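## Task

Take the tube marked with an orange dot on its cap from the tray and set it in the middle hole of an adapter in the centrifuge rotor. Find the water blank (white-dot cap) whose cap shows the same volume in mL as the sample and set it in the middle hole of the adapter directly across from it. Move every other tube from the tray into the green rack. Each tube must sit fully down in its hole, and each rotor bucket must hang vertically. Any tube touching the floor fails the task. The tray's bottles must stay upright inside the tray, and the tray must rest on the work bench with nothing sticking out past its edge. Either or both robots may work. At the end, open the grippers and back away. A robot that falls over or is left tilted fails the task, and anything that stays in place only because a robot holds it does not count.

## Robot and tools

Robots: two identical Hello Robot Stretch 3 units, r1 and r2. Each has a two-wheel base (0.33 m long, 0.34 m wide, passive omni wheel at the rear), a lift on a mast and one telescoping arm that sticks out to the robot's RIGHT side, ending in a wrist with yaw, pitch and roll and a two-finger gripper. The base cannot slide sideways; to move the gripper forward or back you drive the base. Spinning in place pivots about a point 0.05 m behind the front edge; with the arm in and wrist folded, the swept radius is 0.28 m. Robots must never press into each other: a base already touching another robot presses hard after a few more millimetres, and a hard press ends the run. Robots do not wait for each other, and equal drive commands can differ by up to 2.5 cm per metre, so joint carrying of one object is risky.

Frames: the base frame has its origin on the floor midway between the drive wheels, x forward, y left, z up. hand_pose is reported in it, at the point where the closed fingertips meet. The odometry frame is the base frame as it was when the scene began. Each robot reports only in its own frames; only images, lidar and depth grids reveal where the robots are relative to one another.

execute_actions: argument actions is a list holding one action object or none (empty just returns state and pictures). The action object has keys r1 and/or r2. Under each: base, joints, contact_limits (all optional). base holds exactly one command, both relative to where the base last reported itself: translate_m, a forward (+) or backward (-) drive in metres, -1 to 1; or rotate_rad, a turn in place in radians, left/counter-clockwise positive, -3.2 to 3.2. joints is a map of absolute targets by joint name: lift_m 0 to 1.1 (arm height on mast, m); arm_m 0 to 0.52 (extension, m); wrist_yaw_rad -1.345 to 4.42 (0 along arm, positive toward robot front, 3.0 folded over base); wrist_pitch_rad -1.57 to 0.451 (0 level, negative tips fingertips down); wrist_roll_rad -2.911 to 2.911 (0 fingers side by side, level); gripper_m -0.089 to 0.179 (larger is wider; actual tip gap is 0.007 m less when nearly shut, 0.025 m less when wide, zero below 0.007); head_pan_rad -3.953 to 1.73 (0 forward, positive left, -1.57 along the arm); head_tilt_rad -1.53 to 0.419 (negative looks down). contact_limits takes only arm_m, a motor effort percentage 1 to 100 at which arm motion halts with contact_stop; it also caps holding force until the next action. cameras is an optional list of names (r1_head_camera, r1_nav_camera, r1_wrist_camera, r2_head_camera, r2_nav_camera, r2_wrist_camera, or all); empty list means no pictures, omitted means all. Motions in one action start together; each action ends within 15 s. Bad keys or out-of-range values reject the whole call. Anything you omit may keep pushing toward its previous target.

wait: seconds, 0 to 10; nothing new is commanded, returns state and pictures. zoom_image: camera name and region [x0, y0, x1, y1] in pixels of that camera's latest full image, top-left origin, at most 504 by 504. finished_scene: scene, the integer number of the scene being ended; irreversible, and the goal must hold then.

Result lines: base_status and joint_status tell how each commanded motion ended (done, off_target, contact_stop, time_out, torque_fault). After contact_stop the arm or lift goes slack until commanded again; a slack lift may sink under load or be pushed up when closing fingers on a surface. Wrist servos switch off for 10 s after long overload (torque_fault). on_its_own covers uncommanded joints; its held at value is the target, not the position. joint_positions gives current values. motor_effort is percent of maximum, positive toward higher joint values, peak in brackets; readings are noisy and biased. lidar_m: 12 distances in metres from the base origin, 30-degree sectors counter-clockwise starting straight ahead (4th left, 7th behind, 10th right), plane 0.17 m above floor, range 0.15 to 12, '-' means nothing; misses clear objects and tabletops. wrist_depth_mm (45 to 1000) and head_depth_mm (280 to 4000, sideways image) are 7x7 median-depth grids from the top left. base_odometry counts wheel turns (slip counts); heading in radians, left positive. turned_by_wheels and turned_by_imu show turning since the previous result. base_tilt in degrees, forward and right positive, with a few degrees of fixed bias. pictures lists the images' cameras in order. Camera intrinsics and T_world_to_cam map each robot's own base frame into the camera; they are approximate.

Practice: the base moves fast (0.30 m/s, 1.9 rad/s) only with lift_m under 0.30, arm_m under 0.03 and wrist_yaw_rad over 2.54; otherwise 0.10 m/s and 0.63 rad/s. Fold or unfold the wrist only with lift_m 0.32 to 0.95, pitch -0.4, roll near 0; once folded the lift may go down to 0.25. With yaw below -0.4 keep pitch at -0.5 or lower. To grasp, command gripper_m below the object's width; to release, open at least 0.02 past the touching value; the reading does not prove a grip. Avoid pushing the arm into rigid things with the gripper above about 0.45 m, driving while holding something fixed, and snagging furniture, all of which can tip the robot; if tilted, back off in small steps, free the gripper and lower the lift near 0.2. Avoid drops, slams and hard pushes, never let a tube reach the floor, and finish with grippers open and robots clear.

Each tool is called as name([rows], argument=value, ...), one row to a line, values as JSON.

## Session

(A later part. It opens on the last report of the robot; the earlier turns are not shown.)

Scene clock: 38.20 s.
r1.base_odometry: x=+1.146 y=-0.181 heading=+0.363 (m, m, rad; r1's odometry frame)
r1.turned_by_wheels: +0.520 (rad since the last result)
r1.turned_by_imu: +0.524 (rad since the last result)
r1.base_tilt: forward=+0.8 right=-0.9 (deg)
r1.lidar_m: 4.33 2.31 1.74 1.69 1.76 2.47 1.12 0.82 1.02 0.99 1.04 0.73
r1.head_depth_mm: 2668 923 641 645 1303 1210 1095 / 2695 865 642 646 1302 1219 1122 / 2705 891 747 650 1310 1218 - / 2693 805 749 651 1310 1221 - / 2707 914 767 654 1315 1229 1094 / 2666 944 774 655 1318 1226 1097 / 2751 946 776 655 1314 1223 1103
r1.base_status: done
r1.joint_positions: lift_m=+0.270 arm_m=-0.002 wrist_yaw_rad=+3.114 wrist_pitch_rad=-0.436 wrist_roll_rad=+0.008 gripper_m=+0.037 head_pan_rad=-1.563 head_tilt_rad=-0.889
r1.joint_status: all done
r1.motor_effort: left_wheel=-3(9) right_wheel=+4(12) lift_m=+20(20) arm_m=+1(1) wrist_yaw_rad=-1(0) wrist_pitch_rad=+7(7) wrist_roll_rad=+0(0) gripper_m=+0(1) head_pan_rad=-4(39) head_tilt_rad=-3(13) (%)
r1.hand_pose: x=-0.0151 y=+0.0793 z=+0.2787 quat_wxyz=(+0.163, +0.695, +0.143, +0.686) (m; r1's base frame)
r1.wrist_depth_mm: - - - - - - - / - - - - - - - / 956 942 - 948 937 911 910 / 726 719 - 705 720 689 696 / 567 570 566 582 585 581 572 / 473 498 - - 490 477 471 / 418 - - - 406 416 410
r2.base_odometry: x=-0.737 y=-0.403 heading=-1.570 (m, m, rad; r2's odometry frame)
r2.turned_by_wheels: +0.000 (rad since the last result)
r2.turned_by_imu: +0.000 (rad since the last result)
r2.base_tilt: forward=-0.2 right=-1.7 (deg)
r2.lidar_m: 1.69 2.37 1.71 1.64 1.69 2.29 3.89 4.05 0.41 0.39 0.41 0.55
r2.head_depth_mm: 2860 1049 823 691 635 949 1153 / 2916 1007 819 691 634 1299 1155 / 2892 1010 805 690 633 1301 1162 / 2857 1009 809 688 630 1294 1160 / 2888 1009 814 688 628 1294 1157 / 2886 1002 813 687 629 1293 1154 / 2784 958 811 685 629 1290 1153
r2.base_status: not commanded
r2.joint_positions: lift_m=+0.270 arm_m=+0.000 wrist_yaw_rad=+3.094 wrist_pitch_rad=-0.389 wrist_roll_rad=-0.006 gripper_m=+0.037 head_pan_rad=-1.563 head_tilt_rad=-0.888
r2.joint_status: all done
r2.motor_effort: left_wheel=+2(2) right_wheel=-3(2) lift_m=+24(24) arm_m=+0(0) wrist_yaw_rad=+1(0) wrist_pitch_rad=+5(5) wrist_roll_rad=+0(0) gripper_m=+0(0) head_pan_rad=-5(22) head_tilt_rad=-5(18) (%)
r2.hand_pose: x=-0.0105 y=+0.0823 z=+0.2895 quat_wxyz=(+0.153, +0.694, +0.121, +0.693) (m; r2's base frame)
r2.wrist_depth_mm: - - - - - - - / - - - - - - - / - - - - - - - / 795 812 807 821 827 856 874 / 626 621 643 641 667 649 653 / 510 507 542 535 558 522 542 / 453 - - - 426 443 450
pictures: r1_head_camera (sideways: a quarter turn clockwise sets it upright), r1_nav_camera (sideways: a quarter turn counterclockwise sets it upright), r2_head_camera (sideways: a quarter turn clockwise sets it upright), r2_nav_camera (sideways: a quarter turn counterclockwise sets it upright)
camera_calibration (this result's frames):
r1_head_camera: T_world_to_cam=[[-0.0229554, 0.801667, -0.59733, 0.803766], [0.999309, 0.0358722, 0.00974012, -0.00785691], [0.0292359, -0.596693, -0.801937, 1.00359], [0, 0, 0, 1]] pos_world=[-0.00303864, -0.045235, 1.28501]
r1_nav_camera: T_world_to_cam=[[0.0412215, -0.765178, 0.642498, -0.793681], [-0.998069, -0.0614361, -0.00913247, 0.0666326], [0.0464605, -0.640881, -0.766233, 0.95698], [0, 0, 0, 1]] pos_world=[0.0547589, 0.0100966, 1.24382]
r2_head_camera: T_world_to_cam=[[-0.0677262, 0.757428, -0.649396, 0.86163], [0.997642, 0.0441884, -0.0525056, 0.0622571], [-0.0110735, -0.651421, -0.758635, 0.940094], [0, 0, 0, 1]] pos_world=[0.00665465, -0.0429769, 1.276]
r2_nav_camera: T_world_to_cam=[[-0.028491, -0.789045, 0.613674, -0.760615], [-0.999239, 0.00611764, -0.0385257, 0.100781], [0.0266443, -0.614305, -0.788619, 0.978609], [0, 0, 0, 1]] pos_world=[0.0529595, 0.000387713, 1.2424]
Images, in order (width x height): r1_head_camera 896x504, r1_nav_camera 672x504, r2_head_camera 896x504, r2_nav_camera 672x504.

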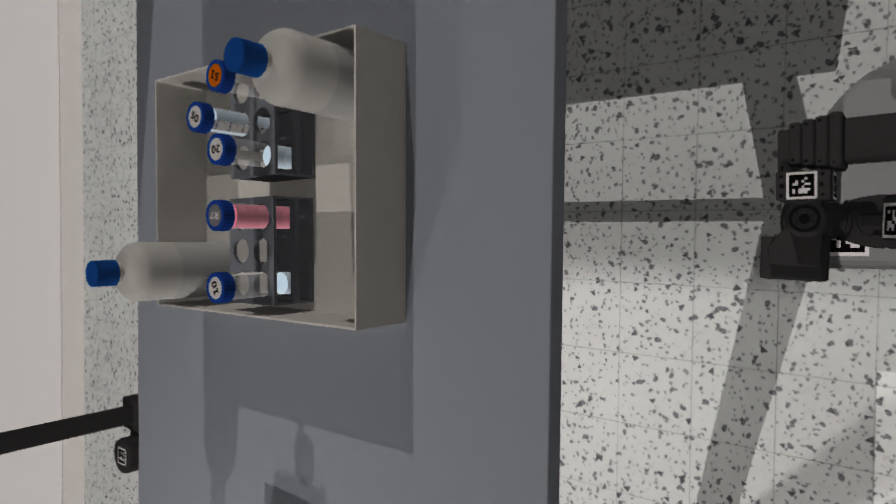

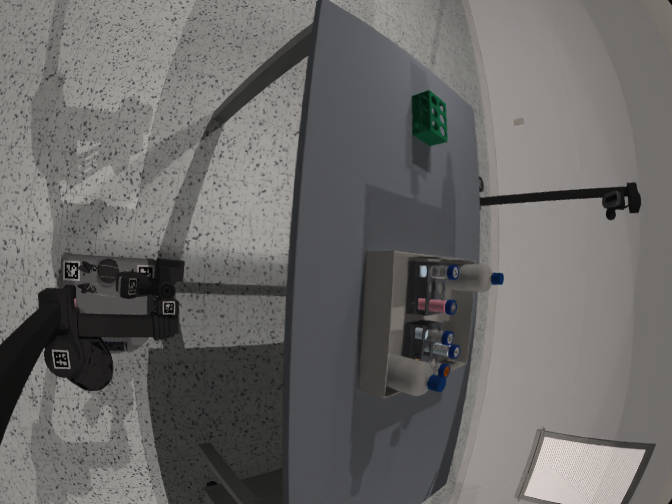

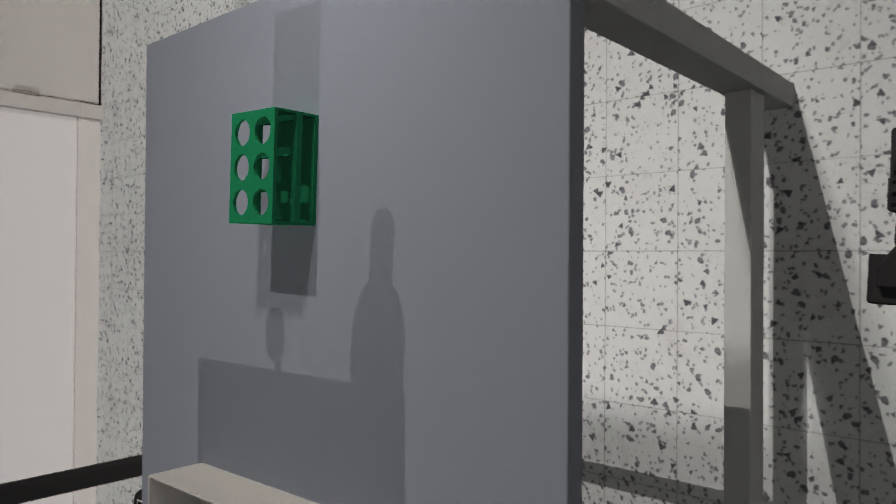

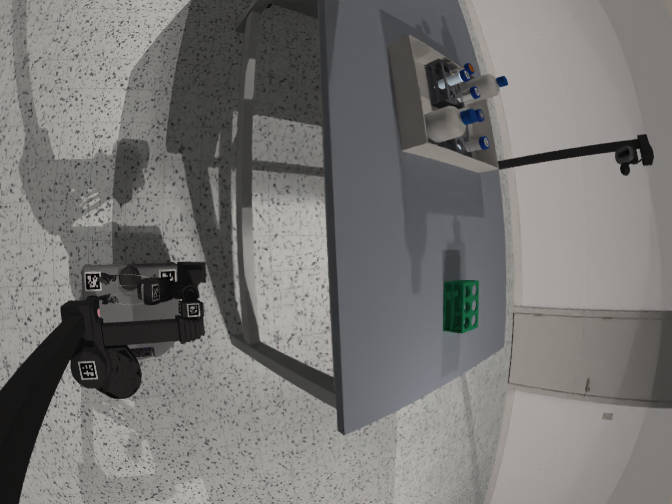

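execute_actions([
  {"r1":{"base":{"rotate_rad":-0.03},"joints":{"lift_m":0.94,"wrist_pitch_rad":-0.4,"wrist_yaw_rad":3.0}},"r2":{"base":{"translate_m":0.5},"joints":{"lift_m":0.94,"wrist_pitch_rad":-0.4,"wrist_yaw_rad":3.0}}},
], cameras=[])

execute_actions([
  {"r1":{"joints":{"wrist_yaw_rad":0.0}},"r2":{"joints":{"wrist_yaw_rad":0.0}}},
], cameras=[])

execute_actions([
  {"r1":{"joints":{"lift_m":1.1,"wrist_pitch_rad":-1.2,"gripper_m":0.08,"head_tilt_rad":-0.7}},"r2":{"joints":{"lift_m":1.1,"wrist_pitch_rad":-1.0,"gripper_m":0.08,"head_tilt_rad":-0.7}}},
], cameras=["r1_head_camera","r2_head_camera","r1_wrist_camera","r2_wrist_camera"])

Scene clock: 49.27 s.
r1.base_odometry: x=+1.146 y=-0.181 heading=+0.333 (m, m, rad; r1's odometry frame)
r1.turned_by_wheels: -0.030 (rad since the last result)
r1.turned_by_imu: -0.031 (rad since the last result)
r1.base_tilt: forward=+0.8 right=-0.9 (deg)
r1.lidar_m: 4.32 2.38 1.76 1.69 1.75 2.39 1.25 0.82 1.03 0.99 1.03 0.73
r1.head_depth_mm: 2693 927 781 - 1319 1220 1089 / 2680 851 628 - 1326 1229 1123 / 2696 867 746 - - - - / 2608 839 746 674 - 1263 - / 2714 854 757 - 1324 1221 1099 / 2703 943 776 654 1318 1221 1101 / 2682 949 773 654 1316 1235 1104
r1.base_status: done
r1.joint_positions: lift_m=+0.940 arm_m=-0.002 wrist_yaw_rad=+3.001 wrist_pitch_rad=-0.422 wrist_roll_rad=+0.008 gripper_m=+0.037 head_pan_rad=-1.563 head_tilt_rad=-0.889
r1.joint_status: all done
r1.motor_effort: left_wheel=-2(3) right_wheel=+0(4) lift_m=+25(25) arm_m=+1(1) wrist_yaw_rad=-2(3) wrist_pitch_rad=+10(12) wrist_roll_rad=+0(0) gripper_m=+0(0) head_pan_rad=-3(4) head_tilt_rad=-4(3) (%)
r1.hand_pose: x=+0.0100 y=+0.0790 z=+0.9517 quat_wxyz=(+0.197, +0.702, +0.099, +0.677) (m; r1's base frame)
r1.wrist_depth_mm: - - - - - - - / - - - - - - - / - - - - - - - / - - - - - - - / - - - - - - - / - - - - - - - / - - - - - - -
r2.base_odometry: x=-0.737 y=-0.903 heading=-1.570 (m, m, rad; r2's odometry frame)
r2.turned_by_wheels: +0.000 (rad since the last result)
r2.turned_by_imu: +0.002 (rad since the last result)
r2.base_tilt: forward=-0.1 right=-1.7 (deg)
r2.lidar_m: 4.27 2.38 1.72 1.64 1.70 2.30 4.39 0.56 0.40 0.39 0.40 0.54
r2.head_depth_mm: 2930 1010 801 - - 1288 1159 / 2913 939 677 712 - 1290 1177 / 2889 915 814 713 - - - / 2777 836 791 710 - 1270 - / 2850 880 779 712 - 1276 1152 / 2856 998 812 703 - 1273 1156 / 2874 999 814 684 629 1290 1147
r2.base_status: done
r2.joint_positions: lift_m=+0.940 arm_m=+0.000 wrist_yaw_rad=+3.002 wrist_pitch_rad=-0.415 wrist_roll_rad=-0.006 gripper_m=+0.037 head_pan_rad=-1.564 head_tilt_rad=-0.889
r2.joint_status: all done
r2.motor_effort: left_wheel=+2(9) right_wheel=-3(6) lift_m=+38(42) arm_m=+0(0) wrist_yaw_rad=-2(5) wrist_pitch_rad=+5(5) wrist_roll_rad=+0(0) gripper_m=+0(0) head_pan_rad=-4(4) head_tilt_rad=-4(4) (%)
r2.hand_pose: x=+0.0101 y=+0.0772 z=+0.9531 quat_wxyz=(+0.194, +0.698, +0.098, +0.682) (m; r2's base frame)
r2.wrist_depth_mm: - - - - - - - / - - - - - - - / - - - - - - - / - - - - - - - / - - - - - - - / - - - - - - - / - - - - - - -
pictures: none
No camera images: the call's "cameras" was empty. Leave "cameras" out to get every camera's image.

Scene clock: 51.80 s.
r1.base_odometry: x=+1.146 y=-0.181 heading=+0.333 (m, m, rad; r1's odometry frame)
r1.turned_by_wheels: +0.000 (rad since the last result)
r1.turned_by_imu: +0.000 (rad since the last result)
r1.base_tilt: forward=+1.1 right=-0.7 (deg)
r1.lidar_m: 4.33 2.37 1.76 1.69 1.75 2.39 1.25 0.82 1.03 0.99 1.03 0.73
r1.head_depth_mm: 2682 927 780 - - 1169 1091 / 2740 851 624 - - 1178 1130 / 2715 868 774 - - 1178 1126 / 2666 838 757 653 1312 1219 1131 / 2685 852 754 654 1310 1229 1090 / 2711 943 773 652 1313 1232 1100 / 2705 949 776 656 1318 1234 1107
r1.base_status: not commanded
r1.joint_positions: lift_m=+0.940 arm_m=-0.002 wrist_yaw_rad=+0.002 wrist_pitch_rad=-0.422 wrist_roll_rad=+0.008 gripper_m=+0.037 head_pan_rad=-1.563 head_tilt_rad=-0.889
r1.joint_status: all done
r1.motor_effort: left_wheel=-1(1) right_wheel=+0(1) lift_m=+24(25) arm_m=+1(1) wrist_yaw_rad=-2(2) wrist_pitch_rad=+10(10) wrist_roll_rad=+0(0) gripper_m=+0(0) head_pan_rad=-4(3) head_tilt_rad=-3(4) (%)
r1.hand_pose: x=-0.0211 y=-0.3666 z=+0.9517 quat_wxyz=(+0.689, +0.148, -0.694, -0.148) (m; r1's base frame)
r1.wrist_depth_mm: - - - - - - - / - - - - - - - / 749 742 722 655 621 737 735 / 508 574 517 500 349 528 558 / 452 460 435 451 339 433 448 / 384 381 368 353 352 362 371 / 322 325 315 323 316 324 317
r2.base_odometry: x=-0.737 y=-0.903 heading=-1.570 (m, m, rad; r2's odometry frame)
r2.turned_by_wheels: +0.000 (rad since the last result)
r2.turned_by_imu: +0.000 (rad since the last result)
r2.base_tilt: forward=-0.3 right=-1.8 (deg)
r2.lidar_m: 4.26 2.38 1.72 1.65 1.70 2.29 4.40 0.56 0.40 0.39 0.40 0.54
r2.head_depth_mm: 2917 1012 801 - - - 1135 / 2897 938 679 716 - - 1149 / 2910 923 820 - - - 1134 / 2819 833 805 - 1390 1293 1159 / 2808 883 779 687 629 1293 1160 / 2853 999 813 686 630 1290 1153 / 2849 996 812 686 628 1288 1148
r2.base_status: not commanded
r2.joint_positions: lift_m=+0.940 arm_m=+0.000 wrist_yaw_rad=+0.002 wrist_pitch_rad=-0.415 wrist_roll_rad=-0.006 gripper_m=+0.037 head_pan_rad=-1.564 head_tilt_rad=-0.889
r2.joint_status: all done
r2.motor_effort: left_wheel=+2(2) right_wheel=-2(3) lift_m=+37(37) arm_m=+0(0) wrist_yaw_rad=-4(7) wrist_pitch_rad=+5(5) wrist_roll_rad=+0(0) gripper_m=+0(0) head_pan_rad=-4(4) head_tilt_rad=-5(4) (%)
r2.hand_pose: x=-0.0210 y=-0.3702 z=+0.9531 quat_wxyz=(+0.694, +0.147, -0.689, -0.145) (m; r2's base frame)
r2.wrist_depth_mm: - - - - - - - / - - - - - - - / 819 790 807 636 706 858 886 / 569 593 564 536 508 601 586 / 458 460 454 401 384 463 488 / 378 379 397 390 400 395 398 / 324 324 330 328 323 338 339
pictures: none
No camera images: the call's "cameras" was empty. Leave "cameras" out to get every camera's image.

Scene clock: 54.10 s.
r1.base_odometry: x=+1.146 y=-0.181 heading=+0.333 (m, m, rad; r1's odometry frame)
r1.turned_by_wheels: +0.000 (rad since the last result)
r1.turned_by_imu: +0.000 (rad since the last result)
r1.base_tilt: forward=+0.8 right=-0.7 (deg)
r1.lidar_m: 4.31 2.38 1.76 1.69 1.75 2.39 1.25 0.81 1.03 0.99 1.03 0.73
r1.head_depth_mm: - - - - - 1229 1134 / - - - - - - 1136 / - - - - - - 1140 / 2603 2870 871 762 - 1257 1141 / 2628 2916 901 777 649 1246 1151 / 2616 2932 1007 787 640 1242 1145 / 2640 2944 1012 787 644 1241 1149
r1.base_status: not commanded
r1.joint_positions: lift_m=+1.100 arm_m=-0.002 wrist_yaw_rad=+0.001 wrist_pitch_rad=-1.200 wrist_roll_rad=+0.008 gripper_m=+0.080 head_pan_rad=-1.563 head_tilt_rad=-0.705
r1.joint_status: all done
r1.motor_effort: left_wheel=+0(1) right_wheel=+1(0) lift_m=+24(25) arm_m=+1(1) wrist_yaw_rad=-2(2) wrist_pitch_rad=+0(11) wrist_roll_rad=+0(0) gripper_m=+0(86) head_pan_rad=-3(3) head_tilt_rad=+2(13) (%)
r1.hand_pose: x=-0.0215 y=-0.2130 z=+0.9910 quat_wxyz=(+0.582, +0.398, -0.585, -0.401) (m; r1's base frame)
r1.wrist_depth_mm: 456 466 446 410 395 436 437 / 440 439 431 434 428 419 420 / 421 432 423 417 409 410 411 / 419 427 - - - - 760 / - - - - - - - / - - - - - - - / - - - - - - -
r2.base_odometry: x=-0.737 y=-0.903 heading=-1.570 (m, m, rad; r2's odometry frame)
r2.turned_by_wheels: +0.000 (rad since the last result)
r2.turned_by_imu: +0.000 (rad since the last result)
r2.base_tilt: forward=-0.2 right=-1.9 (deg)
r2.lidar_m: 4.27 2.38 1.72 1.64 1.70 2.30 4.40 0.56 0.40 0.39 0.40 0.54
r2.head_depth_mm: - - - - - - 1240 / - - - - - - 1236 / 2848 - - - - - 1241 / 2658 2997 - 817 - 595 1237 / 2746 3062 966 804 702 593 1229 / 2742 3087 1094 843 687 594 1226 / 2743 3054 1091 842 687 592 1236
r2.base_status: not commanded
r2.joint_positions: lift_m=+1.099 arm_m=+0.000 wrist_yaw_rad=+0.002 wrist_pitch_rad=-1.005 wrist_roll_rad=-0.006 gripper_m=+0.080 head_pan_rad=-1.564 head_tilt_rad=-0.705
r2.joint_status: all done
r2.motor_effort: left_wheel=+2(3) right_wheel=-3(3) lift_m=+37(39) arm_m=+0(0) wrist_yaw_rad=-2(3) wrist_pitch_rad=+2(5) wrist_roll_rad=+0(0) gripper_m=+0(80) head_pan_rad=-4(4) head_tilt_rad=+2(17) (%)
r2.hand_pose: x=-0.0214 y=-0.2624 z=+1.0088 quat_wxyz=(+0.622, +0.342, -0.617, -0.339) (m; r2's base frame)
r2.wrist_depth_mm: 591 595 591 564 547 582 590 / 554 541 538 491 463 537 535 / 502 500 497 499 487 493 492 / 462 458 452 459 455 452 453 / 809 991 444 451 437 440 425 / - - - - - - - / - - - - - - -
pictures: r1_head_camera (sideways: a quarter turn clockwise sets it upright), r1_wrist_camera, r2_head_camera (sideways: a quarter turn clockwise sets it upright), r2_wrist_camera
camera_calibration (this result's frames):
r1_head_camera: T_world_to_cam=[[-0.0218599, 0.678777, -0.734019, 0.981873], [0.999305, 0.0370147, 0.00446868, -0.000995748], [0.0302027, -0.733411, -0.679114, 0.843862], [0, 0, 0, 1]] pos_world=[-0.00302828, -0.0475388, 1.2938]
r1_wrist_camera: T_world_to_cam=[[-0.999395, -0.00956496, -0.0334372, 0.0181646], [-0.00243425, 0.978317, -0.207098, 0.449899], [0.0346931, -0.206891, -0.977749, 1.08384], [0, 0, 0, 1]] pos_world=[-0.018353, -0.215733, 1.1535]
r2_head_camera: T_world_to_cam=[[-0.066213, 0.626407, -0.776679, 1.0275], [0.997749, 0.0332762, -0.0582216, 0.0697112], [-0.0106255, -0.778785, -0.627201, 0.769143], [0, 0, 0, 1]] pos_world=[0.00665196, -0.0469551, 1.2845]
r2_wrist_camera: T_world_to_cam=[[-0.997601, -0.0692261, -0.000602209, -0.0357835], [-0.0623717, 0.902531, -0.426085, 0.704965], [0.0300397, -0.425025, -0.904683, 0.96506], [0, 0, 0, 1]] pos_world=[-0.0207179, -0.228555, 1.17343]
Images, in order (width x height): r1_head_camera 896x504, r1_wrist_camera 644x364, r2_head_camera 896x504, r2_wrist_camera 644x364.

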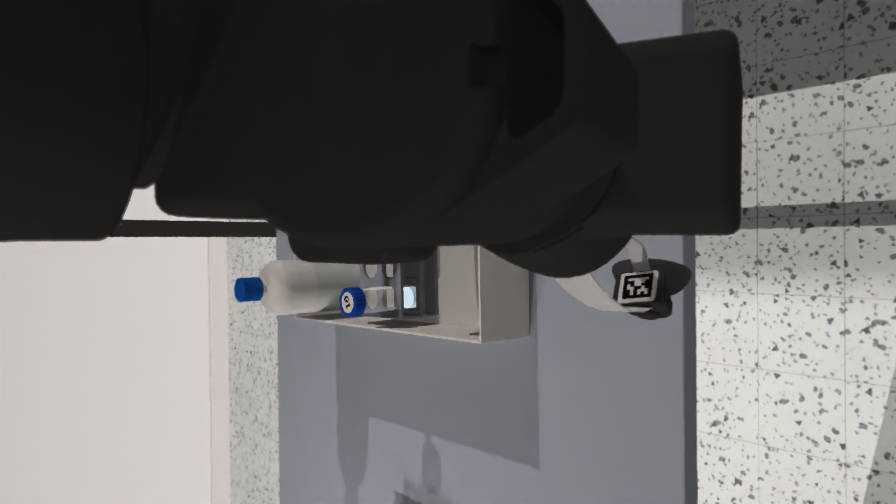

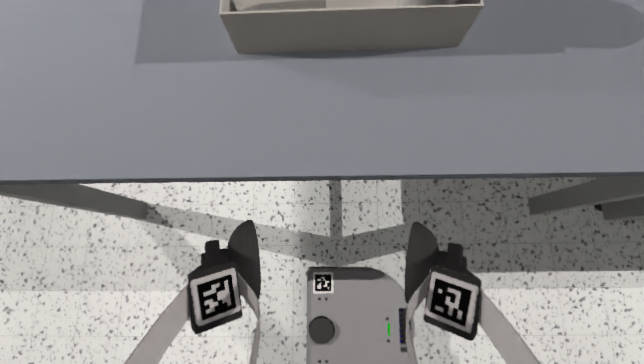

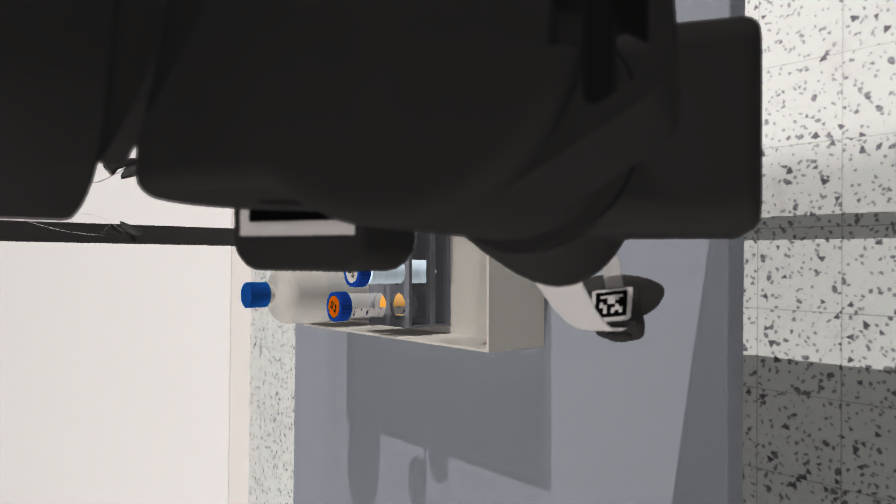

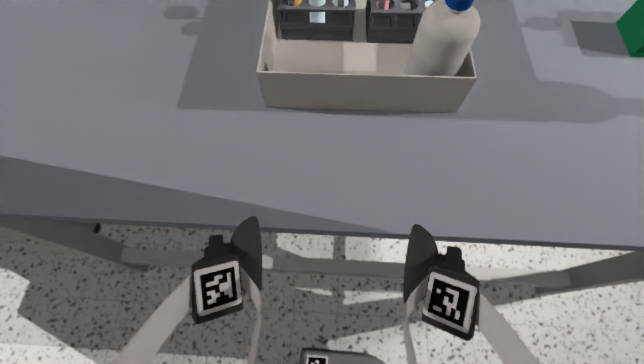

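zoom_image(camera="r2_head_camera", region=[300, 240, 460, 350])

execute_actions([
  {"r1":{"base":{"translate_m":-0.05},"joints":{"arm_m":0.42,"gripper_m":0.065}},"r2":{"base":{"rotate_rad":-0.4},"joints":{"wrist_pitch_rad":-1.2,"gripper_m":0.065}}},
], cameras=["r1_wrist_camera"])

Region (300, 240, 460, 350) of r2_head_camera's 896x504 image, scaled by 3.150, with more detail than that image has; it fills the top 346 rows of this view, and the rest is white.

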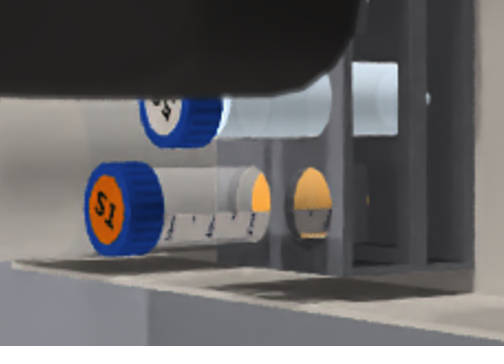

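Scene clock: 74.47 s.
r1.base_odometry: x=+1.099 y=-0.197 heading=+0.333 (m, m, rad; r1's odometry frame)
r1.turned_by_wheels: +0.000 (rad since the last result)
r1.turned_by_imu: +0.000 (rad since the last result)
r1.base_tilt: forward=+0.9 right=-0.9 (deg)
r1.lidar_m: 4.38 2.38 1.75 1.69 1.75 2.38 1.25 0.77 1.03 0.99 1.03 0.78
r1.head_depth_mm: 2597 2923 993 774 637 1230 1134 / 2676 2930 1001 659 637 1235 1143 / 2637 2957 923 662 638 1236 1143 / 2573 2876 941 776 639 1236 1142 / 2563 2919 865 767 642 1237 1145 / 2618 2933 1010 766 643 1237 1144 / 2631 2929 1011 785 645 1239 1148
r1.base_status: done
r1.joint_positions: lift_m=+1.100 arm_m=+0.420 wrist_yaw_rad=+0.000 wrist_pitch_rad=-1.201 wrist_roll_rad=+0.008 gripper_m=+0.065 head_pan_rad=-1.563 head_tilt_rad=-0.705
r1.joint_status: all done
r1.motor_effort: left_wheel=-1(6) right_wheel=+0(5) lift_m=+24(24) arm_m=+4(3) wrist_yaw_rad=+0(1) wrist_pitch_rad=+1(1) wrist_roll_rad=+0(0) gripper_m=+0(66) head_pan_rad=-4(4) head_tilt_rad=+2(2) (%)
r1.hand_pose: x=-0.0216 y=-0.6347 z=+0.9909 quat_wxyz=(+0.581, +0.398, -0.585, -0.402) (m; r1's base frame)
r1.wrist_depth_mm: 458 454 455 445 448 441 436 / 445 432 325 424 427 421 426 / 422 411 412 409 406 410 408 / 405 402 390 390 335 397 391 / 393 387 327 328 322 385 374 / 386 370 - 368 372 370 369 / 371 368 357 359 261 355 356
r2.base_odometry: x=-0.737 y=-0.903 heading=-1.970 (m, m, rad; r2's odometry frame)
r2.turned_by_wheels: -0.400 (rad since the last result)
r2.turned_by_imu: -0.394 (rad since the last result)
r2.base_tilt: forward=-0.4 right=-1.7 (deg)
r2.lidar_m: 0.62 4.28 2.12 1.67 1.65 1.77 2.64 4.38 0.50 0.39 0.39 0.42
r2.head_depth_mm: - - - - - - 1191 / - - - - - - 1190 / 3201 - - - - - 1039 / 2932 3226 1199 799 - - 1224 / 2877 3178 1091 694 690 608 1235 / 2787 3112 1003 807 688 583 1227 / 2668 2916 964 792 665 580 1202
r2.base_status: done
r2.joint_positions: lift_m=+1.099 arm_m=+0.000 wrist_yaw_rad=+0.002 wrist_pitch_rad=-1.201 wrist_roll_rad=-0.006 gripper_m=+0.065 head_pan_rad=-1.564 head_tilt_rad=-0.705
r2.joint_status: all done
r2.motor_effort: left_wheel=+2(5) right_wheel=-3(6) lift_m=+37(37) arm_m=+0(0) wrist_yaw_rad=-3(4) wrist_pitch_rad=+0(1) wrist_roll_rad=+0(0) gripper_m=-1(62) head_pan_rad=-4(4) head_tilt_rad=+1(2) (%)
r2.hand_pose: x=-0.0215 y=-0.2155 z=+0.9904 quat_wxyz=(+0.586, +0.402, -0.581, -0.398) (m; r2's base frame)
r2.wrist_depth_mm: 482 420 459 457 463 460 467 / 456 452 448 446 447 794 - / 434 433 427 433 - - - / 419 420 - - - - - / - - - - - - - / - - - - - - - / - - - - - - -
pictures: r1_wrist_camera
camera_calibration (this result's frames):
r1_wrist_camera: T_world_to_cam=[[-0.99941, -0.00775068, -0.0334452, 0.0151621], [-0.000690309, 0.978523, -0.206138, 0.861734], [0.0343246, -0.205993, -0.977951, 0.997279], [0, 0, 0, 1]] pos_world=[-0.0184831, -0.637676, 1.15343]
Images, in order (width x height): r1_wrist_camera 644x364.

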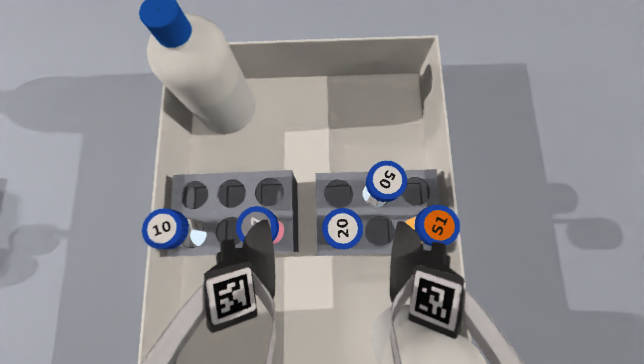

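execute_actions([
  {"r1":{"base":{"translate_m":-0.006},"joints":{"arm_m":0.437,"lift_m":1.03}},"r2":{"base":{"translate_m":0.22}}},
], cameras=["r1_wrist_camera","r1_head_camera"])

Scene clock: 82.10 s.
r1.base_odometry: x=+1.093 y=-0.199 heading=+0.333 (m, m, rad; r1's odometry frame)
r1.turned_by_wheels: +0.000 (rad since the last result)
r1.turned_by_imu: +0.000 (rad since the last result)
r1.base_tilt: forward=+0.9 right=-0.7 (deg)
r1.lidar_m: 4.37 2.38 1.75 1.69 1.75 2.39 1.25 0.76 1.04 0.99 1.03 0.78
r1.head_depth_mm: - 2944 998 773 635 1230 1139 / 2642 2892 993 664 637 1235 1136 / - 2911 922 653 637 1225 1135 / 2612 2930 942 761 640 1243 1142 / 2606 2885 848 780 640 1233 1145 / 2641 2957 1013 762 643 1231 1148 / 2587 2932 1010 786 641 1239 1146
r1.base_status: done
r1.joint_positions: lift_m=+1.030 arm_m=+0.437 wrist_yaw_rad=+0.000 wrist_pitch_rad=-1.202 wrist_roll_rad=+0.008 gripper_m=+0.065 head_pan_rad=-1.563 head_tilt_rad=-0.705
r1.joint_status: all done
r1.motor_effort: left_wheel=-1(3) right_wheel=+0(7) lift_m=+20(20) arm_m=+3(5) wrist_yaw_rad=+0(0) wrist_pitch_rad=+1(1) wrist_roll_rad=+0(0) gripper_m=-1(0) head_pan_rad=-4(3) head_tilt_rad=+2(1) (%)
r1.hand_pose: x=-0.0216 y=-0.6517 z=+0.9212 quat_wxyz=(+0.581, +0.398, -0.585, -0.402) (m; r1's base frame)
r1.wrist_depth_mm: 376 212 307 323 310 357 360 / 364 266 332 348 345 348 347 / 353 329 335 334 335 332 334 / 336 270 297 317 234 322 323 / 327 257 262 259 260 315 311 / 311 266 - 303 300 301 302 / 308 281 294 296 295 296 294
r2.base_odometry: x=-0.822 y=-1.105 heading=-1.970 (m, m, rad; r2's odometry frame)
r2.turned_by_wheels: +0.000 (rad since the last result)
r2.turned_by_imu: +0.001 (rad since the last result)
r2.base_tilt: forward=-0.3 right=-1.7 (deg)
r2.lidar_m: 0.48 4.06 2.23 1.76 1.74 1.86 2.78 0.83 0.38 0.30 0.30 0.32
r2.head_depth_mm: - - - - - - 1050 / - - - - - - 1190 / 3093 - - - - - 1193 / 2917 3231 1154 790 - - 1165 / 667 700 958 770 654 594 523 / 639 2984 825 793 690 580 502 / 2561 2801 1477 842 687 580 501
r2.base_status: done
r2.joint_positions: lift_m=+1.099 arm_m=+0.000 wrist_yaw_rad=+0.002 wrist_pitch_rad=-1.201 wrist_roll_rad=-0.006 gripper_m=+0.065 head_pan_rad=-1.564 head_tilt_rad=-0.705
r2.joint_status: not commanded
r2.motor_effort: left_wheel=+2(8) right_wheel=-3(4) lift_m=+37(37) arm_m=+0(0) wrist_yaw_rad=-3(3) wrist_pitch_rad=+0(0) wrist_roll_rad=+0(0) gripper_m=+0(0) head_pan_rad=-4(3) head_tilt_rad=+2(2) (%)
r2.hand_pose: x=-0.0215 y=-0.2155 z=+0.9904 quat_wxyz=(+0.586, +0.402, -0.581, -0.398) (m; r2's base frame)
r2.wrist_depth_mm: 472 482 471 422 455 461 467 / 448 453 450 445 449 444 440 / 440 432 431 422 430 428 - / 416 413 414 416 - - - / 398 403 403 - - - - / 397 952 - - - - - / - - - - - - -
pictures: r1_head_camera (sideways: a quarter turn clockwise sets it upright), r1_wrist_camera
camera_calibration (this result's frames):
r1_head_camera: T_world_to_cam=[[-0.0217056, 0.678493, -0.734286, 0.982221], [0.999313, 0.0367925, 0.00445718, -0.000980837], [0.0300404, -0.733685, -0.678826, 0.843488], [0, 0, 0, 1]] pos_world=[-0.00303891, -0.0475399, 1.29382]
r1_wrist_camera: T_world_to_cam=[[-0.99941, -0.00774183, -0.0334473, 0.0127053], [-0.000689731, 0.978574, -0.205895, 0.863742], [0.0343247, -0.20575, -0.978002, 0.92577], [0, 0, 0, 1]] pos_world=[-0.0184832, -0.65466, 1.08367]
Images, in order (width x height): r1_head_camera 896x504, r1_wrist_camera 644x364.

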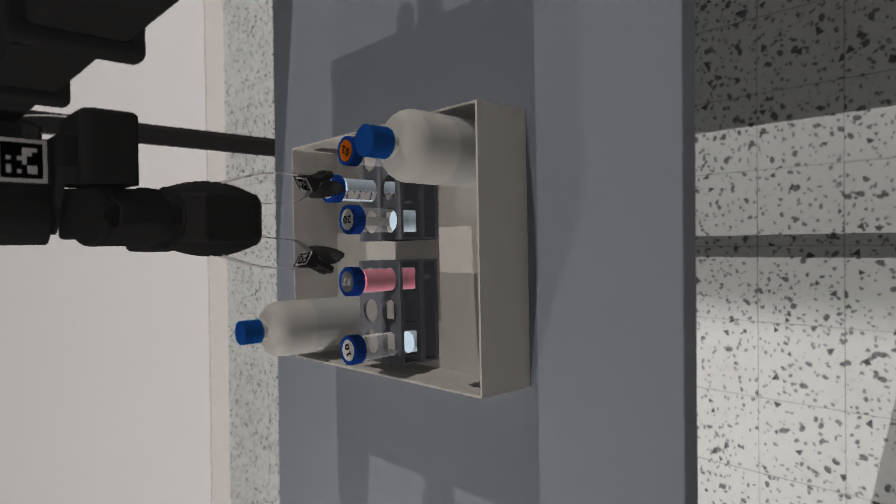

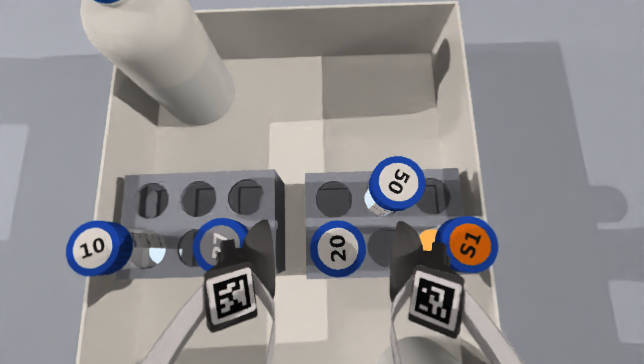

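execute_actions([
  {"r1":{"base":{"translate_m":-0.002},"joints":{"arm_m":0.44,"lift_m":1.0,"gripper_m":0.056}},"r2":{"base":{"rotate_rad":0.4}}},
], cameras=["r1_wrist_camera","r1_head_camera"])

Scene clock: 86.57 s.
r1.base_odometry: x=+1.091 y=-0.200 heading=+0.333 (m, m, rad; r1's odometry frame)
r1.turned_by_wheels: +0.000 (rad since the last result)
r1.turned_by_imu: +0.000 (rad since the last result)
r1.base_tilt: forward=+0.8 right=-0.8 (deg)
r1.lidar_m: 4.39 2.38 1.76 1.69 1.75 2.39 1.25 0.76 1.03 0.99 1.03 0.78
r1.head_depth_mm: 2533 - 989 776 636 1227 1140 / - 2960 1000 709 637 1233 1139 / - 2929 923 650 639 1228 1145 / 2596 2917 927 760 639 1238 1139 / 2611 2906 850 780 641 1236 1140 / 2621 2938 1007 762 643 1244 1149 / 2601 2947 1012 787 644 1237 1147
r1.base_status: done
r1.joint_positions: lift_m=+1.000 arm_m=+0.440 wrist_yaw_rad=+0.000 wrist_pitch_rad=-1.202 wrist_roll_rad=+0.008 gripper_m=+0.056 head_pan_rad=-1.563 head_tilt_rad=-0.705
r1.joint_status: all done
r1.motor_effort: left_wheel=-1(4) right_wheel=+1(6) lift_m=+20(19) arm_m=+4(4) wrist_yaw_rad=+0(0) wrist_pitch_rad=+1(1) wrist_roll_rad=+0(0) gripper_m=+0(46) head_pan_rad=-4(3) head_tilt_rad=+2(2) (%)
r1.hand_pose: x=-0.0216 y=-0.6547 z=+0.8912 quat_wxyz=(+0.581, +0.398, -0.585, -0.402) (m; r1's base frame)
r1.wrist_depth_mm: 334 202 290 306 305 324 327 / 331 254 317 317 316 315 314 / 315 306 306 306 305 304 302 / 303 257 264 291 175 291 290 / 172 230 174 228 228 168 282 / 223 256 220 272 - 247 273 / 223 269 271 268 267 264 267
r2.base_odometry: x=-0.822 y=-1.105 heading=-1.570 (m, m, rad; r2's odometry frame)
r2.turned_by_wheels: +0.400 (rad since the last result)
r2.turned_by_imu: +0.396 (rad since the last result)
r2.base_tilt: forward=-0.2 right=-1.8 (deg)
r2.lidar_m: 1.34 2.51 1.81 1.73 1.79 2.42 4.58 0.43 0.31 0.30 0.31 0.41
r2.head_depth_mm: - - - - - - 1169 / - - - - - - 1173 / 2756 - - - - - 1168 / 2685 2963 2948 797 - - 525 / 2684 2986 2687 848 689 587 524 / 2704 2957 2716 845 688 579 523 / 2650 2958 2695 841 686 579 522
r2.base_status: done
r2.joint_positions: lift_m=+1.099 arm_m=+0.000 wrist_yaw_rad=+0.002 wrist_pitch_rad=-1.201 wrist_roll_rad=-0.006 gripper_m=+0.065 head_pan_rad=-1.564 head_tilt_rad=-0.705
r2.joint_status: not commanded
r2.motor_effort: left_wheel=-4(9) right_wheel=+4(8) lift_m=+37(37) arm_m=+0(0) wrist_yaw_rad=-2(3) wrist_pitch_rad=+0(0) wrist_roll_rad=+0(0) gripper_m=+0(0) head_pan_rad=-4(3) head_tilt_rad=+2(2) (%)
r2.hand_pose: x=-0.0215 y=-0.2155 z=+0.9904 quat_wxyz=(+0.586, +0.402, -0.581, -0.398) (m; r2's base frame)
r2.wrist_depth_mm: 487 470 478 470 452 458 379 / 464 448 452 450 436 424 414 / 429 428 431 432 422 420 418 / 416 411 412 413 410 408 409 / - - 999 - 669 958 395 / - - - - - - - / - - - - - - -
pictures: r1_head_camera (sideways: a quarter turn clockwise sets it upright), r1_wrist_camera
camera_calibration (this result's frames):
r1_head_camera: T_world_to_cam=[[-0.0217056, 0.678493, -0.734286, 0.982221], [0.999313, 0.0367927, 0.00445718, -0.000980834], [0.0300405, -0.733685, -0.678826, 0.843488], [0, 0, 0, 1]] pos_world=[-0.00303891, -0.0475399, 1.29382]
r1_wrist_camera: T_world_to_cam=[[-0.99941, -0.00773919, -0.0334479, 0.0116811], [-0.0006899, 0.978591, -0.205813, 0.860416], [0.0343246, -0.205669, -0.97802, 0.895886], [0, 0, 0, 1]] pos_world=[-0.0184832, -0.657649, 1.05367]
Images, in order (width x height): r1_head_camera 896x504, r1_wrist_camera 644x364.

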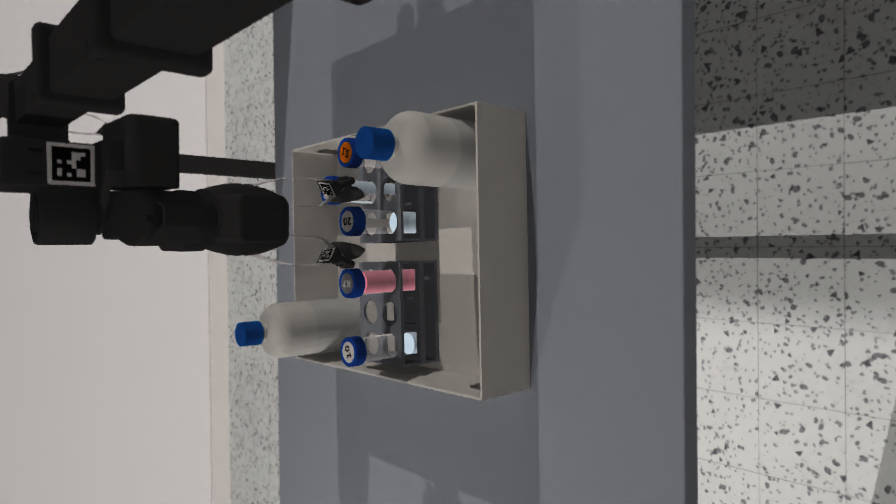

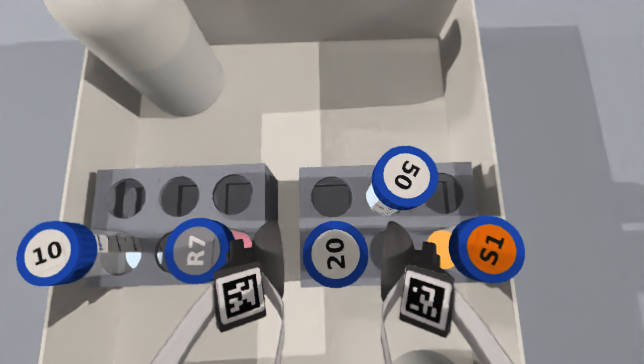

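execute_actions([
  {"r1":{"joints":{"lift_m":0.978}},"r2":{"base":{"translate_m":-0.09}}},
], cameras=["r1_wrist_camera","r1_head_camera"])

zoom_image(camera="r1_head_camera", region=[280, 130, 460, 310])

Scene clock: 91.23 s.
r1.base_odometry: x=+1.091 y=-0.200 heading=+0.333 (m, m, rad; r1's odometry frame)
r1.turned_by_wheels: +0.000 (rad since the last result)
r1.turned_by_imu: +0.000 (rad since the last result)
r1.base_tilt: forward=+0.8 right=-0.7 (deg)
r1.lidar_m: 4.39 2.38 1.76 1.69 1.75 2.39 1.25 0.76 1.03 0.99 1.03 0.78
r1.head_depth_mm: 2554 - 957 776 634 1224 1140 / 2514 3019 996 706 637 1231 1137 / 1198 2957 921 650 638 1234 1137 / 2556 2911 940 763 640 1234 1143 / 2626 2874 848 780 641 1241 1141 / 2606 2952 1010 762 644 1241 1143 / 2622 2952 1014 784 644 1245 1152
r1.base_status: not commanded
r1.joint_positions: lift_m=+0.978 arm_m=+0.440 wrist_yaw_rad=+0.000 wrist_pitch_rad=-1.202 wrist_roll_rad=+0.008 gripper_m=+0.056 head_pan_rad=-1.563 head_tilt_rad=-0.705
r1.joint_status: all done
r1.motor_effort: left_wheel=+0(1) right_wheel=+0(0) lift_m=+20(19) arm_m=+4(4) wrist_yaw_rad=+0(0) wrist_pitch_rad=+1(1) wrist_roll_rad=+0(0) gripper_m=+0(0) head_pan_rad=-4(3) head_tilt_rad=+2(2) (%)
r1.hand_pose: x=-0.0216 y=-0.6547 z=+0.8691 quat_wxyz=(+0.581, +0.398, -0.585, -0.402) (m; r1's base frame)
r1.wrist_depth_mm: 245 201 288 298 301 298 302 / 245 253 293 293 294 288 291 / 233 284 285 285 283 265 280 / 215 237 218 266 151 225 272 / 180 209 199 147 207 144 264 / 205 203 149 227 - 188 254 / 220 249 249 249 246 213 247
r2.base_odometry: x=-0.822 y=-1.015 heading=-1.570 (m, m, rad; r2's odometry frame)
r2.turned_by_wheels: +0.000 (rad since the last result)
r2.turned_by_imu: +0.001 (rad since the last result)
r2.base_tilt: forward=-0.2 right=-1.9 (deg)
r2.lidar_m: 1.34 2.50 1.81 1.73 1.79 2.42 4.50 0.43 0.31 0.30 0.31 0.42
r2.head_depth_mm: - - - - - - 1173 / - - - - - - 1173 / 1282 - - - - - 1169 / 2683 2999 2943 794 - - 522 / 2688 2979 2706 848 690 588 523 / 2667 2966 2707 843 688 581 522 / 2663 3000 1089 844 689 578 522
r2.base_status: done
r2.joint_positions: lift_m=+1.099 arm_m=+0.000 wrist_yaw_rad=+0.002 wrist_pitch_rad=-1.201 wrist_roll_rad=-0.006 gripper_m=+0.065 head_pan_rad=-1.564 head_tilt_rad=-0.705
r2.joint_status: not commanded
r2.motor_effort: left_wheel=-3(6) right_wheel=+4(5) lift_m=+37(37) arm_m=+0(0) wrist_yaw_rad=-2(3) wrist_pitch_rad=+0(0) wrist_roll_rad=+0(0) gripper_m=+0(0) head_pan_rad=-4(4) head_tilt_rad=+2(2) (%)
r2.hand_pose: x=-0.0215 y=-0.2155 z=+0.9904 quat_wxyz=(+0.586, +0.402, -0.581, -0.398) (m; r2's base frame)
r2.wrist_depth_mm: 478 470 476 462 454 389 360 / 453 457 452 448 437 426 435 / 435 433 428 427 432 422 422 / 422 417 410 409 406 405 405 / - - 1000 - 694 962 396 / - - - - - - - / - - - - - - -
pictures: r1_head_camera (sideways: a quarter turn clockwise sets it upright), r1_wrist_camera
camera_calibration (this result's frames):
r1_head_camera: T_world_to_cam=[[-0.0217056, 0.678493, -0.734286, 0.982221], [0.999313, 0.0367927, 0.00445718, -0.000980834], [0.0300405, -0.733685, -0.678826, 0.843488], [0, 0, 0, 1]] pos_world=[-0.00303891, -0.0475399, 1.29382]
r1_wrist_camera: T_world_to_cam=[[-0.99941, -0.00773891, -0.033448, 0.0109451], [-0.000689604, 0.978591, -0.205813, 0.855886], [0.0343246, -0.205669, -0.978019, 0.874359], [0, 0, 0, 1]] pos_world=[-0.0184832, -0.65765, 1.03166]
Images, in order (width x height): r1_head_camera 896x504, r1_wrist_camera 644x364.

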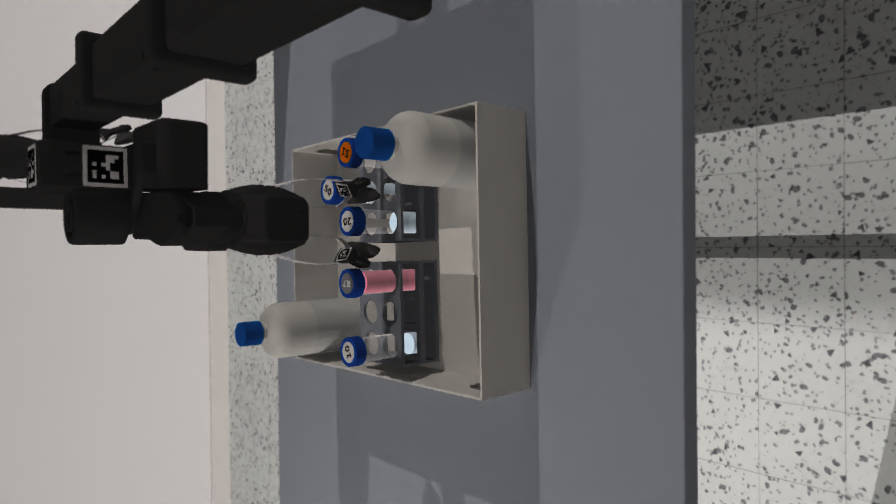

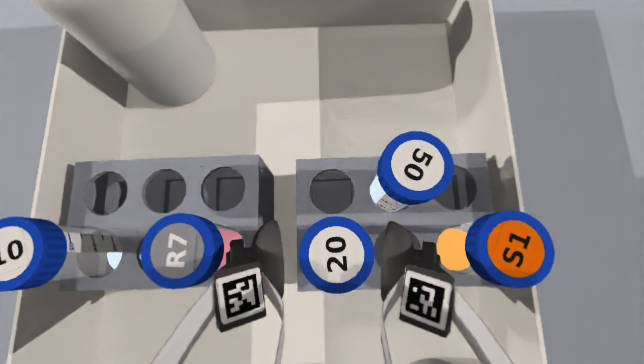

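Region (280, 130, 460, 310) of r1_head_camera's 896x504 image, scaled by 2.800, with more detail than that image has.

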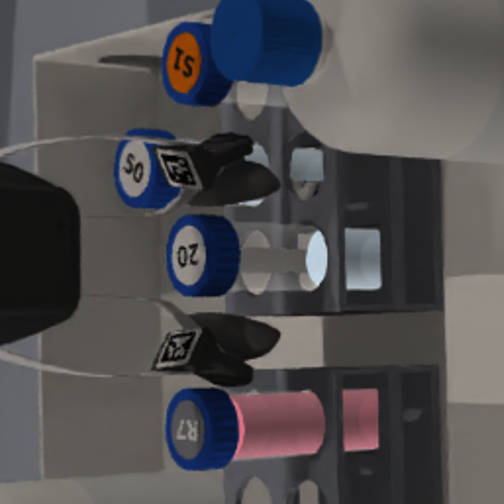

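execute_actions([
  {"r1":{"base":{"translate_m":-0.002},"joints":{"lift_m":0.984}},"r2":{"base":{"translate_m":-0.05}}},
], cameras=[])

execute_actions([
  {"r1":{"joints":{"gripper_m":0.01}},"r2":{"base":{"translate_m":-0.05}}},
], cameras=["r1_wrist_camera","r1_head_camera"])

zoom_image(camera="r1_head_camera", region=[280, 130, 460, 310])

Scene clock: 97.03 s.
r1.base_odometry: x=+1.089 y=-0.201 heading=+0.333 (m, m, rad; r1's odometry frame)
r1.turned_by_wheels: +0.000 (rad since the last result)
r1.turned_by_imu: +0.000 (rad since the last result)
r1.base_tilt: forward=+0.8 right=-0.7 (deg)
r1.lidar_m: 4.39 2.38 1.75 1.69 1.75 2.39 1.25 0.76 1.03 0.99 1.03 0.79
r1.head_depth_mm: 2581 - 955 775 636 1228 1137 / 2549 2938 995 710 637 1234 1142 / 933 3020 919 648 637 1229 1145 / 2572 2905 943 763 637 1228 1147 / 2641 2932 850 778 642 1240 1143 / 2606 2903 1009 760 643 1238 1152 / 2610 2933 1017 786 644 1233 1147
r1.base_status: done
r1.joint_positions: lift_m=+0.984 arm_m=+0.440 wrist_yaw_rad=+0.000 wrist_pitch_rad=-1.202 wrist_roll_rad=+0.008 gripper_m=+0.056 head_pan_rad=-1.563 head_tilt_rad=-0.705
r1.joint_status: all done
r1.motor_effort: left_wheel=+0(4) right_wheel=+0(6) lift_m=+24(25) arm_m=+4(3) wrist_yaw_rad=+0(1) wrist_pitch_rad=+1(1) wrist_roll_rad=+0(0) gripper_m=+0(1) head_pan_rad=-4(4) head_tilt_rad=+2(2) (%)
r1.hand_pose: x=-0.0216 y=-0.6547 z=+0.8749 quat_wxyz=(+0.581, +0.398, -0.585, -0.402) (m; r1's base frame)
r1.wrist_depth_mm: 199 203 289 301 307 307 312 / 249 254 298 303 296 296 299 / 245 290 293 288 289 283 291 / 226 249 223 219 157 222 276 / 183 214 208 153 211 150 271 / 209 209 182 206 - 207 260 / 219 258 254 252 250 207 251
r2.base_odometry: x=-0.822 y=-0.965 heading=-1.570 (m, m, rad; r2's odometry frame)
r2.turned_by_wheels: +0.000 (rad since the last result)
r2.turned_by_imu: +0.001 (rad since the last result)
r2.base_tilt: forward=-0.3 right=-1.8 (deg)
r2.lidar_m: 1.35 2.51 1.81 1.73 1.79 2.42 4.45 0.43 0.31 0.30 0.31 0.42
r2.head_depth_mm: - - - - - - 1175 / - - - - - - 1168 / 639 - - - - - 1172 / 680 2950 2821 791 - - 524 / 2662 2974 2692 842 688 587 523 / 2701 3001 2704 841 687 581 521 / 2652 2990 1090 843 687 579 521
r2.base_status: done
r2.joint_positions: lift_m=+1.099 arm_m=+0.000 wrist_yaw_rad=+0.002 wrist_pitch_rad=-1.201 wrist_roll_rad=-0.006 gripper_m=+0.065 head_pan_rad=-1.564 head_tilt_rad=-0.705
r2.joint_status: not commanded
r2.motor_effort: left_wheel=-3(7) right_wheel=+3(4) lift_m=+37(37) arm_m=+0(0) wrist_yaw_rad=-3(3) wrist_pitch_rad=+0(0) wrist_roll_rad=+0(0) gripper_m=+0(0) head_pan_rad=-4(4) head_tilt_rad=+2(2) (%)
r2.hand_pose: x=-0.0215 y=-0.2155 z=+0.9904 quat_wxyz=(+0.586, +0.402, -0.581, -0.398) (m; r2's base frame)
r2.wrist_depth_mm: 476 472 473 464 465 368 464 / 451 451 455 442 435 435 440 / 432 435 430 428 427 421 419 / 415 419 418 412 410 408 402 / - - - - 683 954 394 / - - - - - - - / - - - - - - -
pictures: none
No camera images: the call's "cameras" was empty. Leave "cameras" out to get every camera's image.

Scene clock: 99.33 s.
r1.base_odometry: x=+1.089 y=-0.201 heading=+0.333 (m, m, rad; r1's odometry frame)
r1.turned_by_wheels: +0.000 (rad since the last result)
r1.turned_by_imu: +0.000 (rad since the last result)
r1.base_tilt: forward=+0.9 right=-0.9 (deg)
r1.lidar_m: 4.38 2.38 1.75 1.69 1.75 2.39 1.25 0.76 1.03 0.99 1.03 0.79
r1.head_depth_mm: 2561 - 955 778 635 1234 1133 / 2488 2939 997 710 637 1231 1138 / 2503 3051 920 646 637 1233 1138 / 2545 2851 941 762 639 1238 1139 / 2570 2913 853 778 641 1238 1147 / 2607 2933 1008 760 643 1244 1146 / 2605 2895 1015 788 643 1244 1151
r1.base_status: not commanded
r1.joint_positions: lift_m=+0.984 arm_m=+0.440 wrist_yaw_rad=+0.000 wrist_pitch_rad=-1.202 wrist_roll_rad=+0.008 gripper_m=+0.011 head_pan_rad=-1.563 head_tilt_rad=-0.705
r1.joint_status: all done
r1.motor_effort: left_wheel=+0(1) right_wheel=+0(1) lift_m=+24(24) arm_m=+4(4) wrist_yaw_rad=+0(0) wrist_pitch_rad=+1(1) wrist_roll_rad=+0(0) gripper_m=-9(91) head_pan_rad=-4(4) head_tilt_rad=+2(2) (%)
r1.hand_pose: x=-0.0216 y=-0.6547 z=+0.8749 quat_wxyz=(+0.581, +0.398, -0.585, -0.402) (m; r1's base frame)
r1.wrist_depth_mm: 198 203 289 305 306 309 308 / 247 254 302 302 298 294 297 / 246 294 292 287 288 283 286 / 222 248 225 222 157 222 279 / 181 216 212 151 212 151 266 / 210 211 209 175 - 207 258 / 218 257 252 254 250 224 251
r2.base_odometry: x=-0.822 y=-0.915 heading=-1.570 (m, m, rad; r2's odometry frame)
r2.turned_by_wheels: +0.000 (rad since the last result)
r2.turned_by_imu: +0.000 (rad since the last result)
r2.base_tilt: forward=-0.1 right=-1.7 (deg)
r2.lidar_m: 1.35 2.50 1.81 1.73 1.79 2.41 4.40 0.44 0.31 0.30 0.31 0.42
r2.head_depth_mm: - - - - - - 1175 / - - - - - - 1165 / 672 - - - - - 1170 / 618 706 1507 771 - - 523 / 2591 2939 1054 800 653 586 523 / 2679 3022 1096 844 689 580 521 / 2662 2978 1092 842 688 580 521
r2.base_status: done
r2.joint_positions: lift_m=+1.099 arm_m=+0.000 wrist_yaw_rad=+0.002 wrist_pitch_rad=-1.201 wrist_roll_rad=-0.006 gripper_m=+0.065 head_pan_rad=-1.564 head_tilt_rad=-0.705
r2.joint_status: not commanded
r2.motor_effort: left_wheel=-3(7) right_wheel=+4(5) lift_m=+37(37) arm_m=+0(0) wrist_yaw_rad=-2(3) wrist_pitch_rad=+0(0) wrist_roll_rad=+0(0) gripper_m=+0(0) head_pan_rad=-4(3) head_tilt_rad=+2(1) (%)
r2.hand_pose: x=-0.0215 y=-0.2155 z=+0.9904 quat_wxyz=(+0.586, +0.402, -0.581, -0.398) (m; r2's base frame)
r2.wrist_depth_mm: 478 475 458 461 456 379 457 / 462 447 459 440 434 434 438 / 438 430 438 423 428 422 418 / 419 413 407 410 411 407 401 / - - - - 690 992 398 / - - - - - - - / - - - - - - -
pictures: r1_head_camera (sideways: a quarter turn clockwise sets it upright), r1_wrist_camera
camera_calibration (this result's frames):
r1_head_camera: T_world_to_cam=[[-0.0217057, 0.678493, -0.734286, 0.982221], [0.999313, 0.0367928, 0.00445718, -0.00098083], [0.0300406, -0.733685, -0.678826, 0.843488], [0, 0, 0, 1]] pos_world=[-0.0030389, -0.0475399, 1.29382]
r1_wrist_camera: T_world_to_cam=[[-0.99941, -0.00773981, -0.0334479, 0.0111369], [-0.000690493, 0.978591, -0.205813, 0.85707], [0.0343248, -0.205669, -0.97802, 0.879985], [0, 0, 0, 1]] pos_world=[-0.0184831, -0.65765, 1.03741]
Images, in order (width x height): r1_head_camera 896x504, r1_wrist_camera 644x364.

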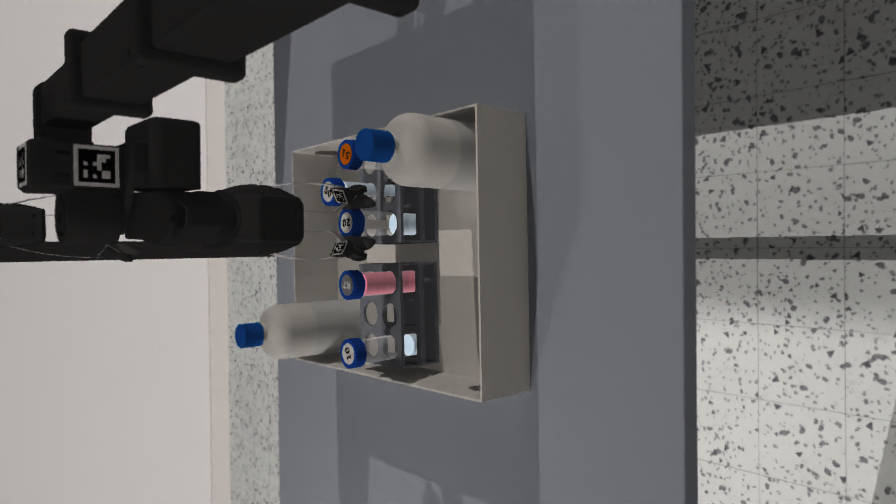

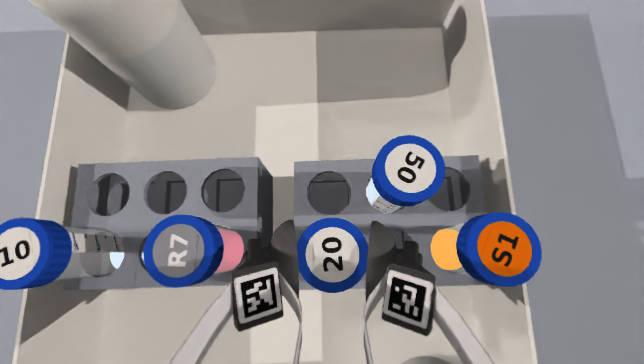

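Region (280, 130, 460, 310) of r1_head_camera's 896x504 image, scaled by 2.800, with more detail than that image has.

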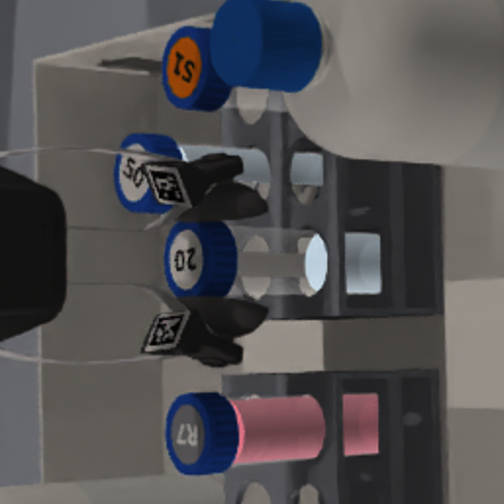

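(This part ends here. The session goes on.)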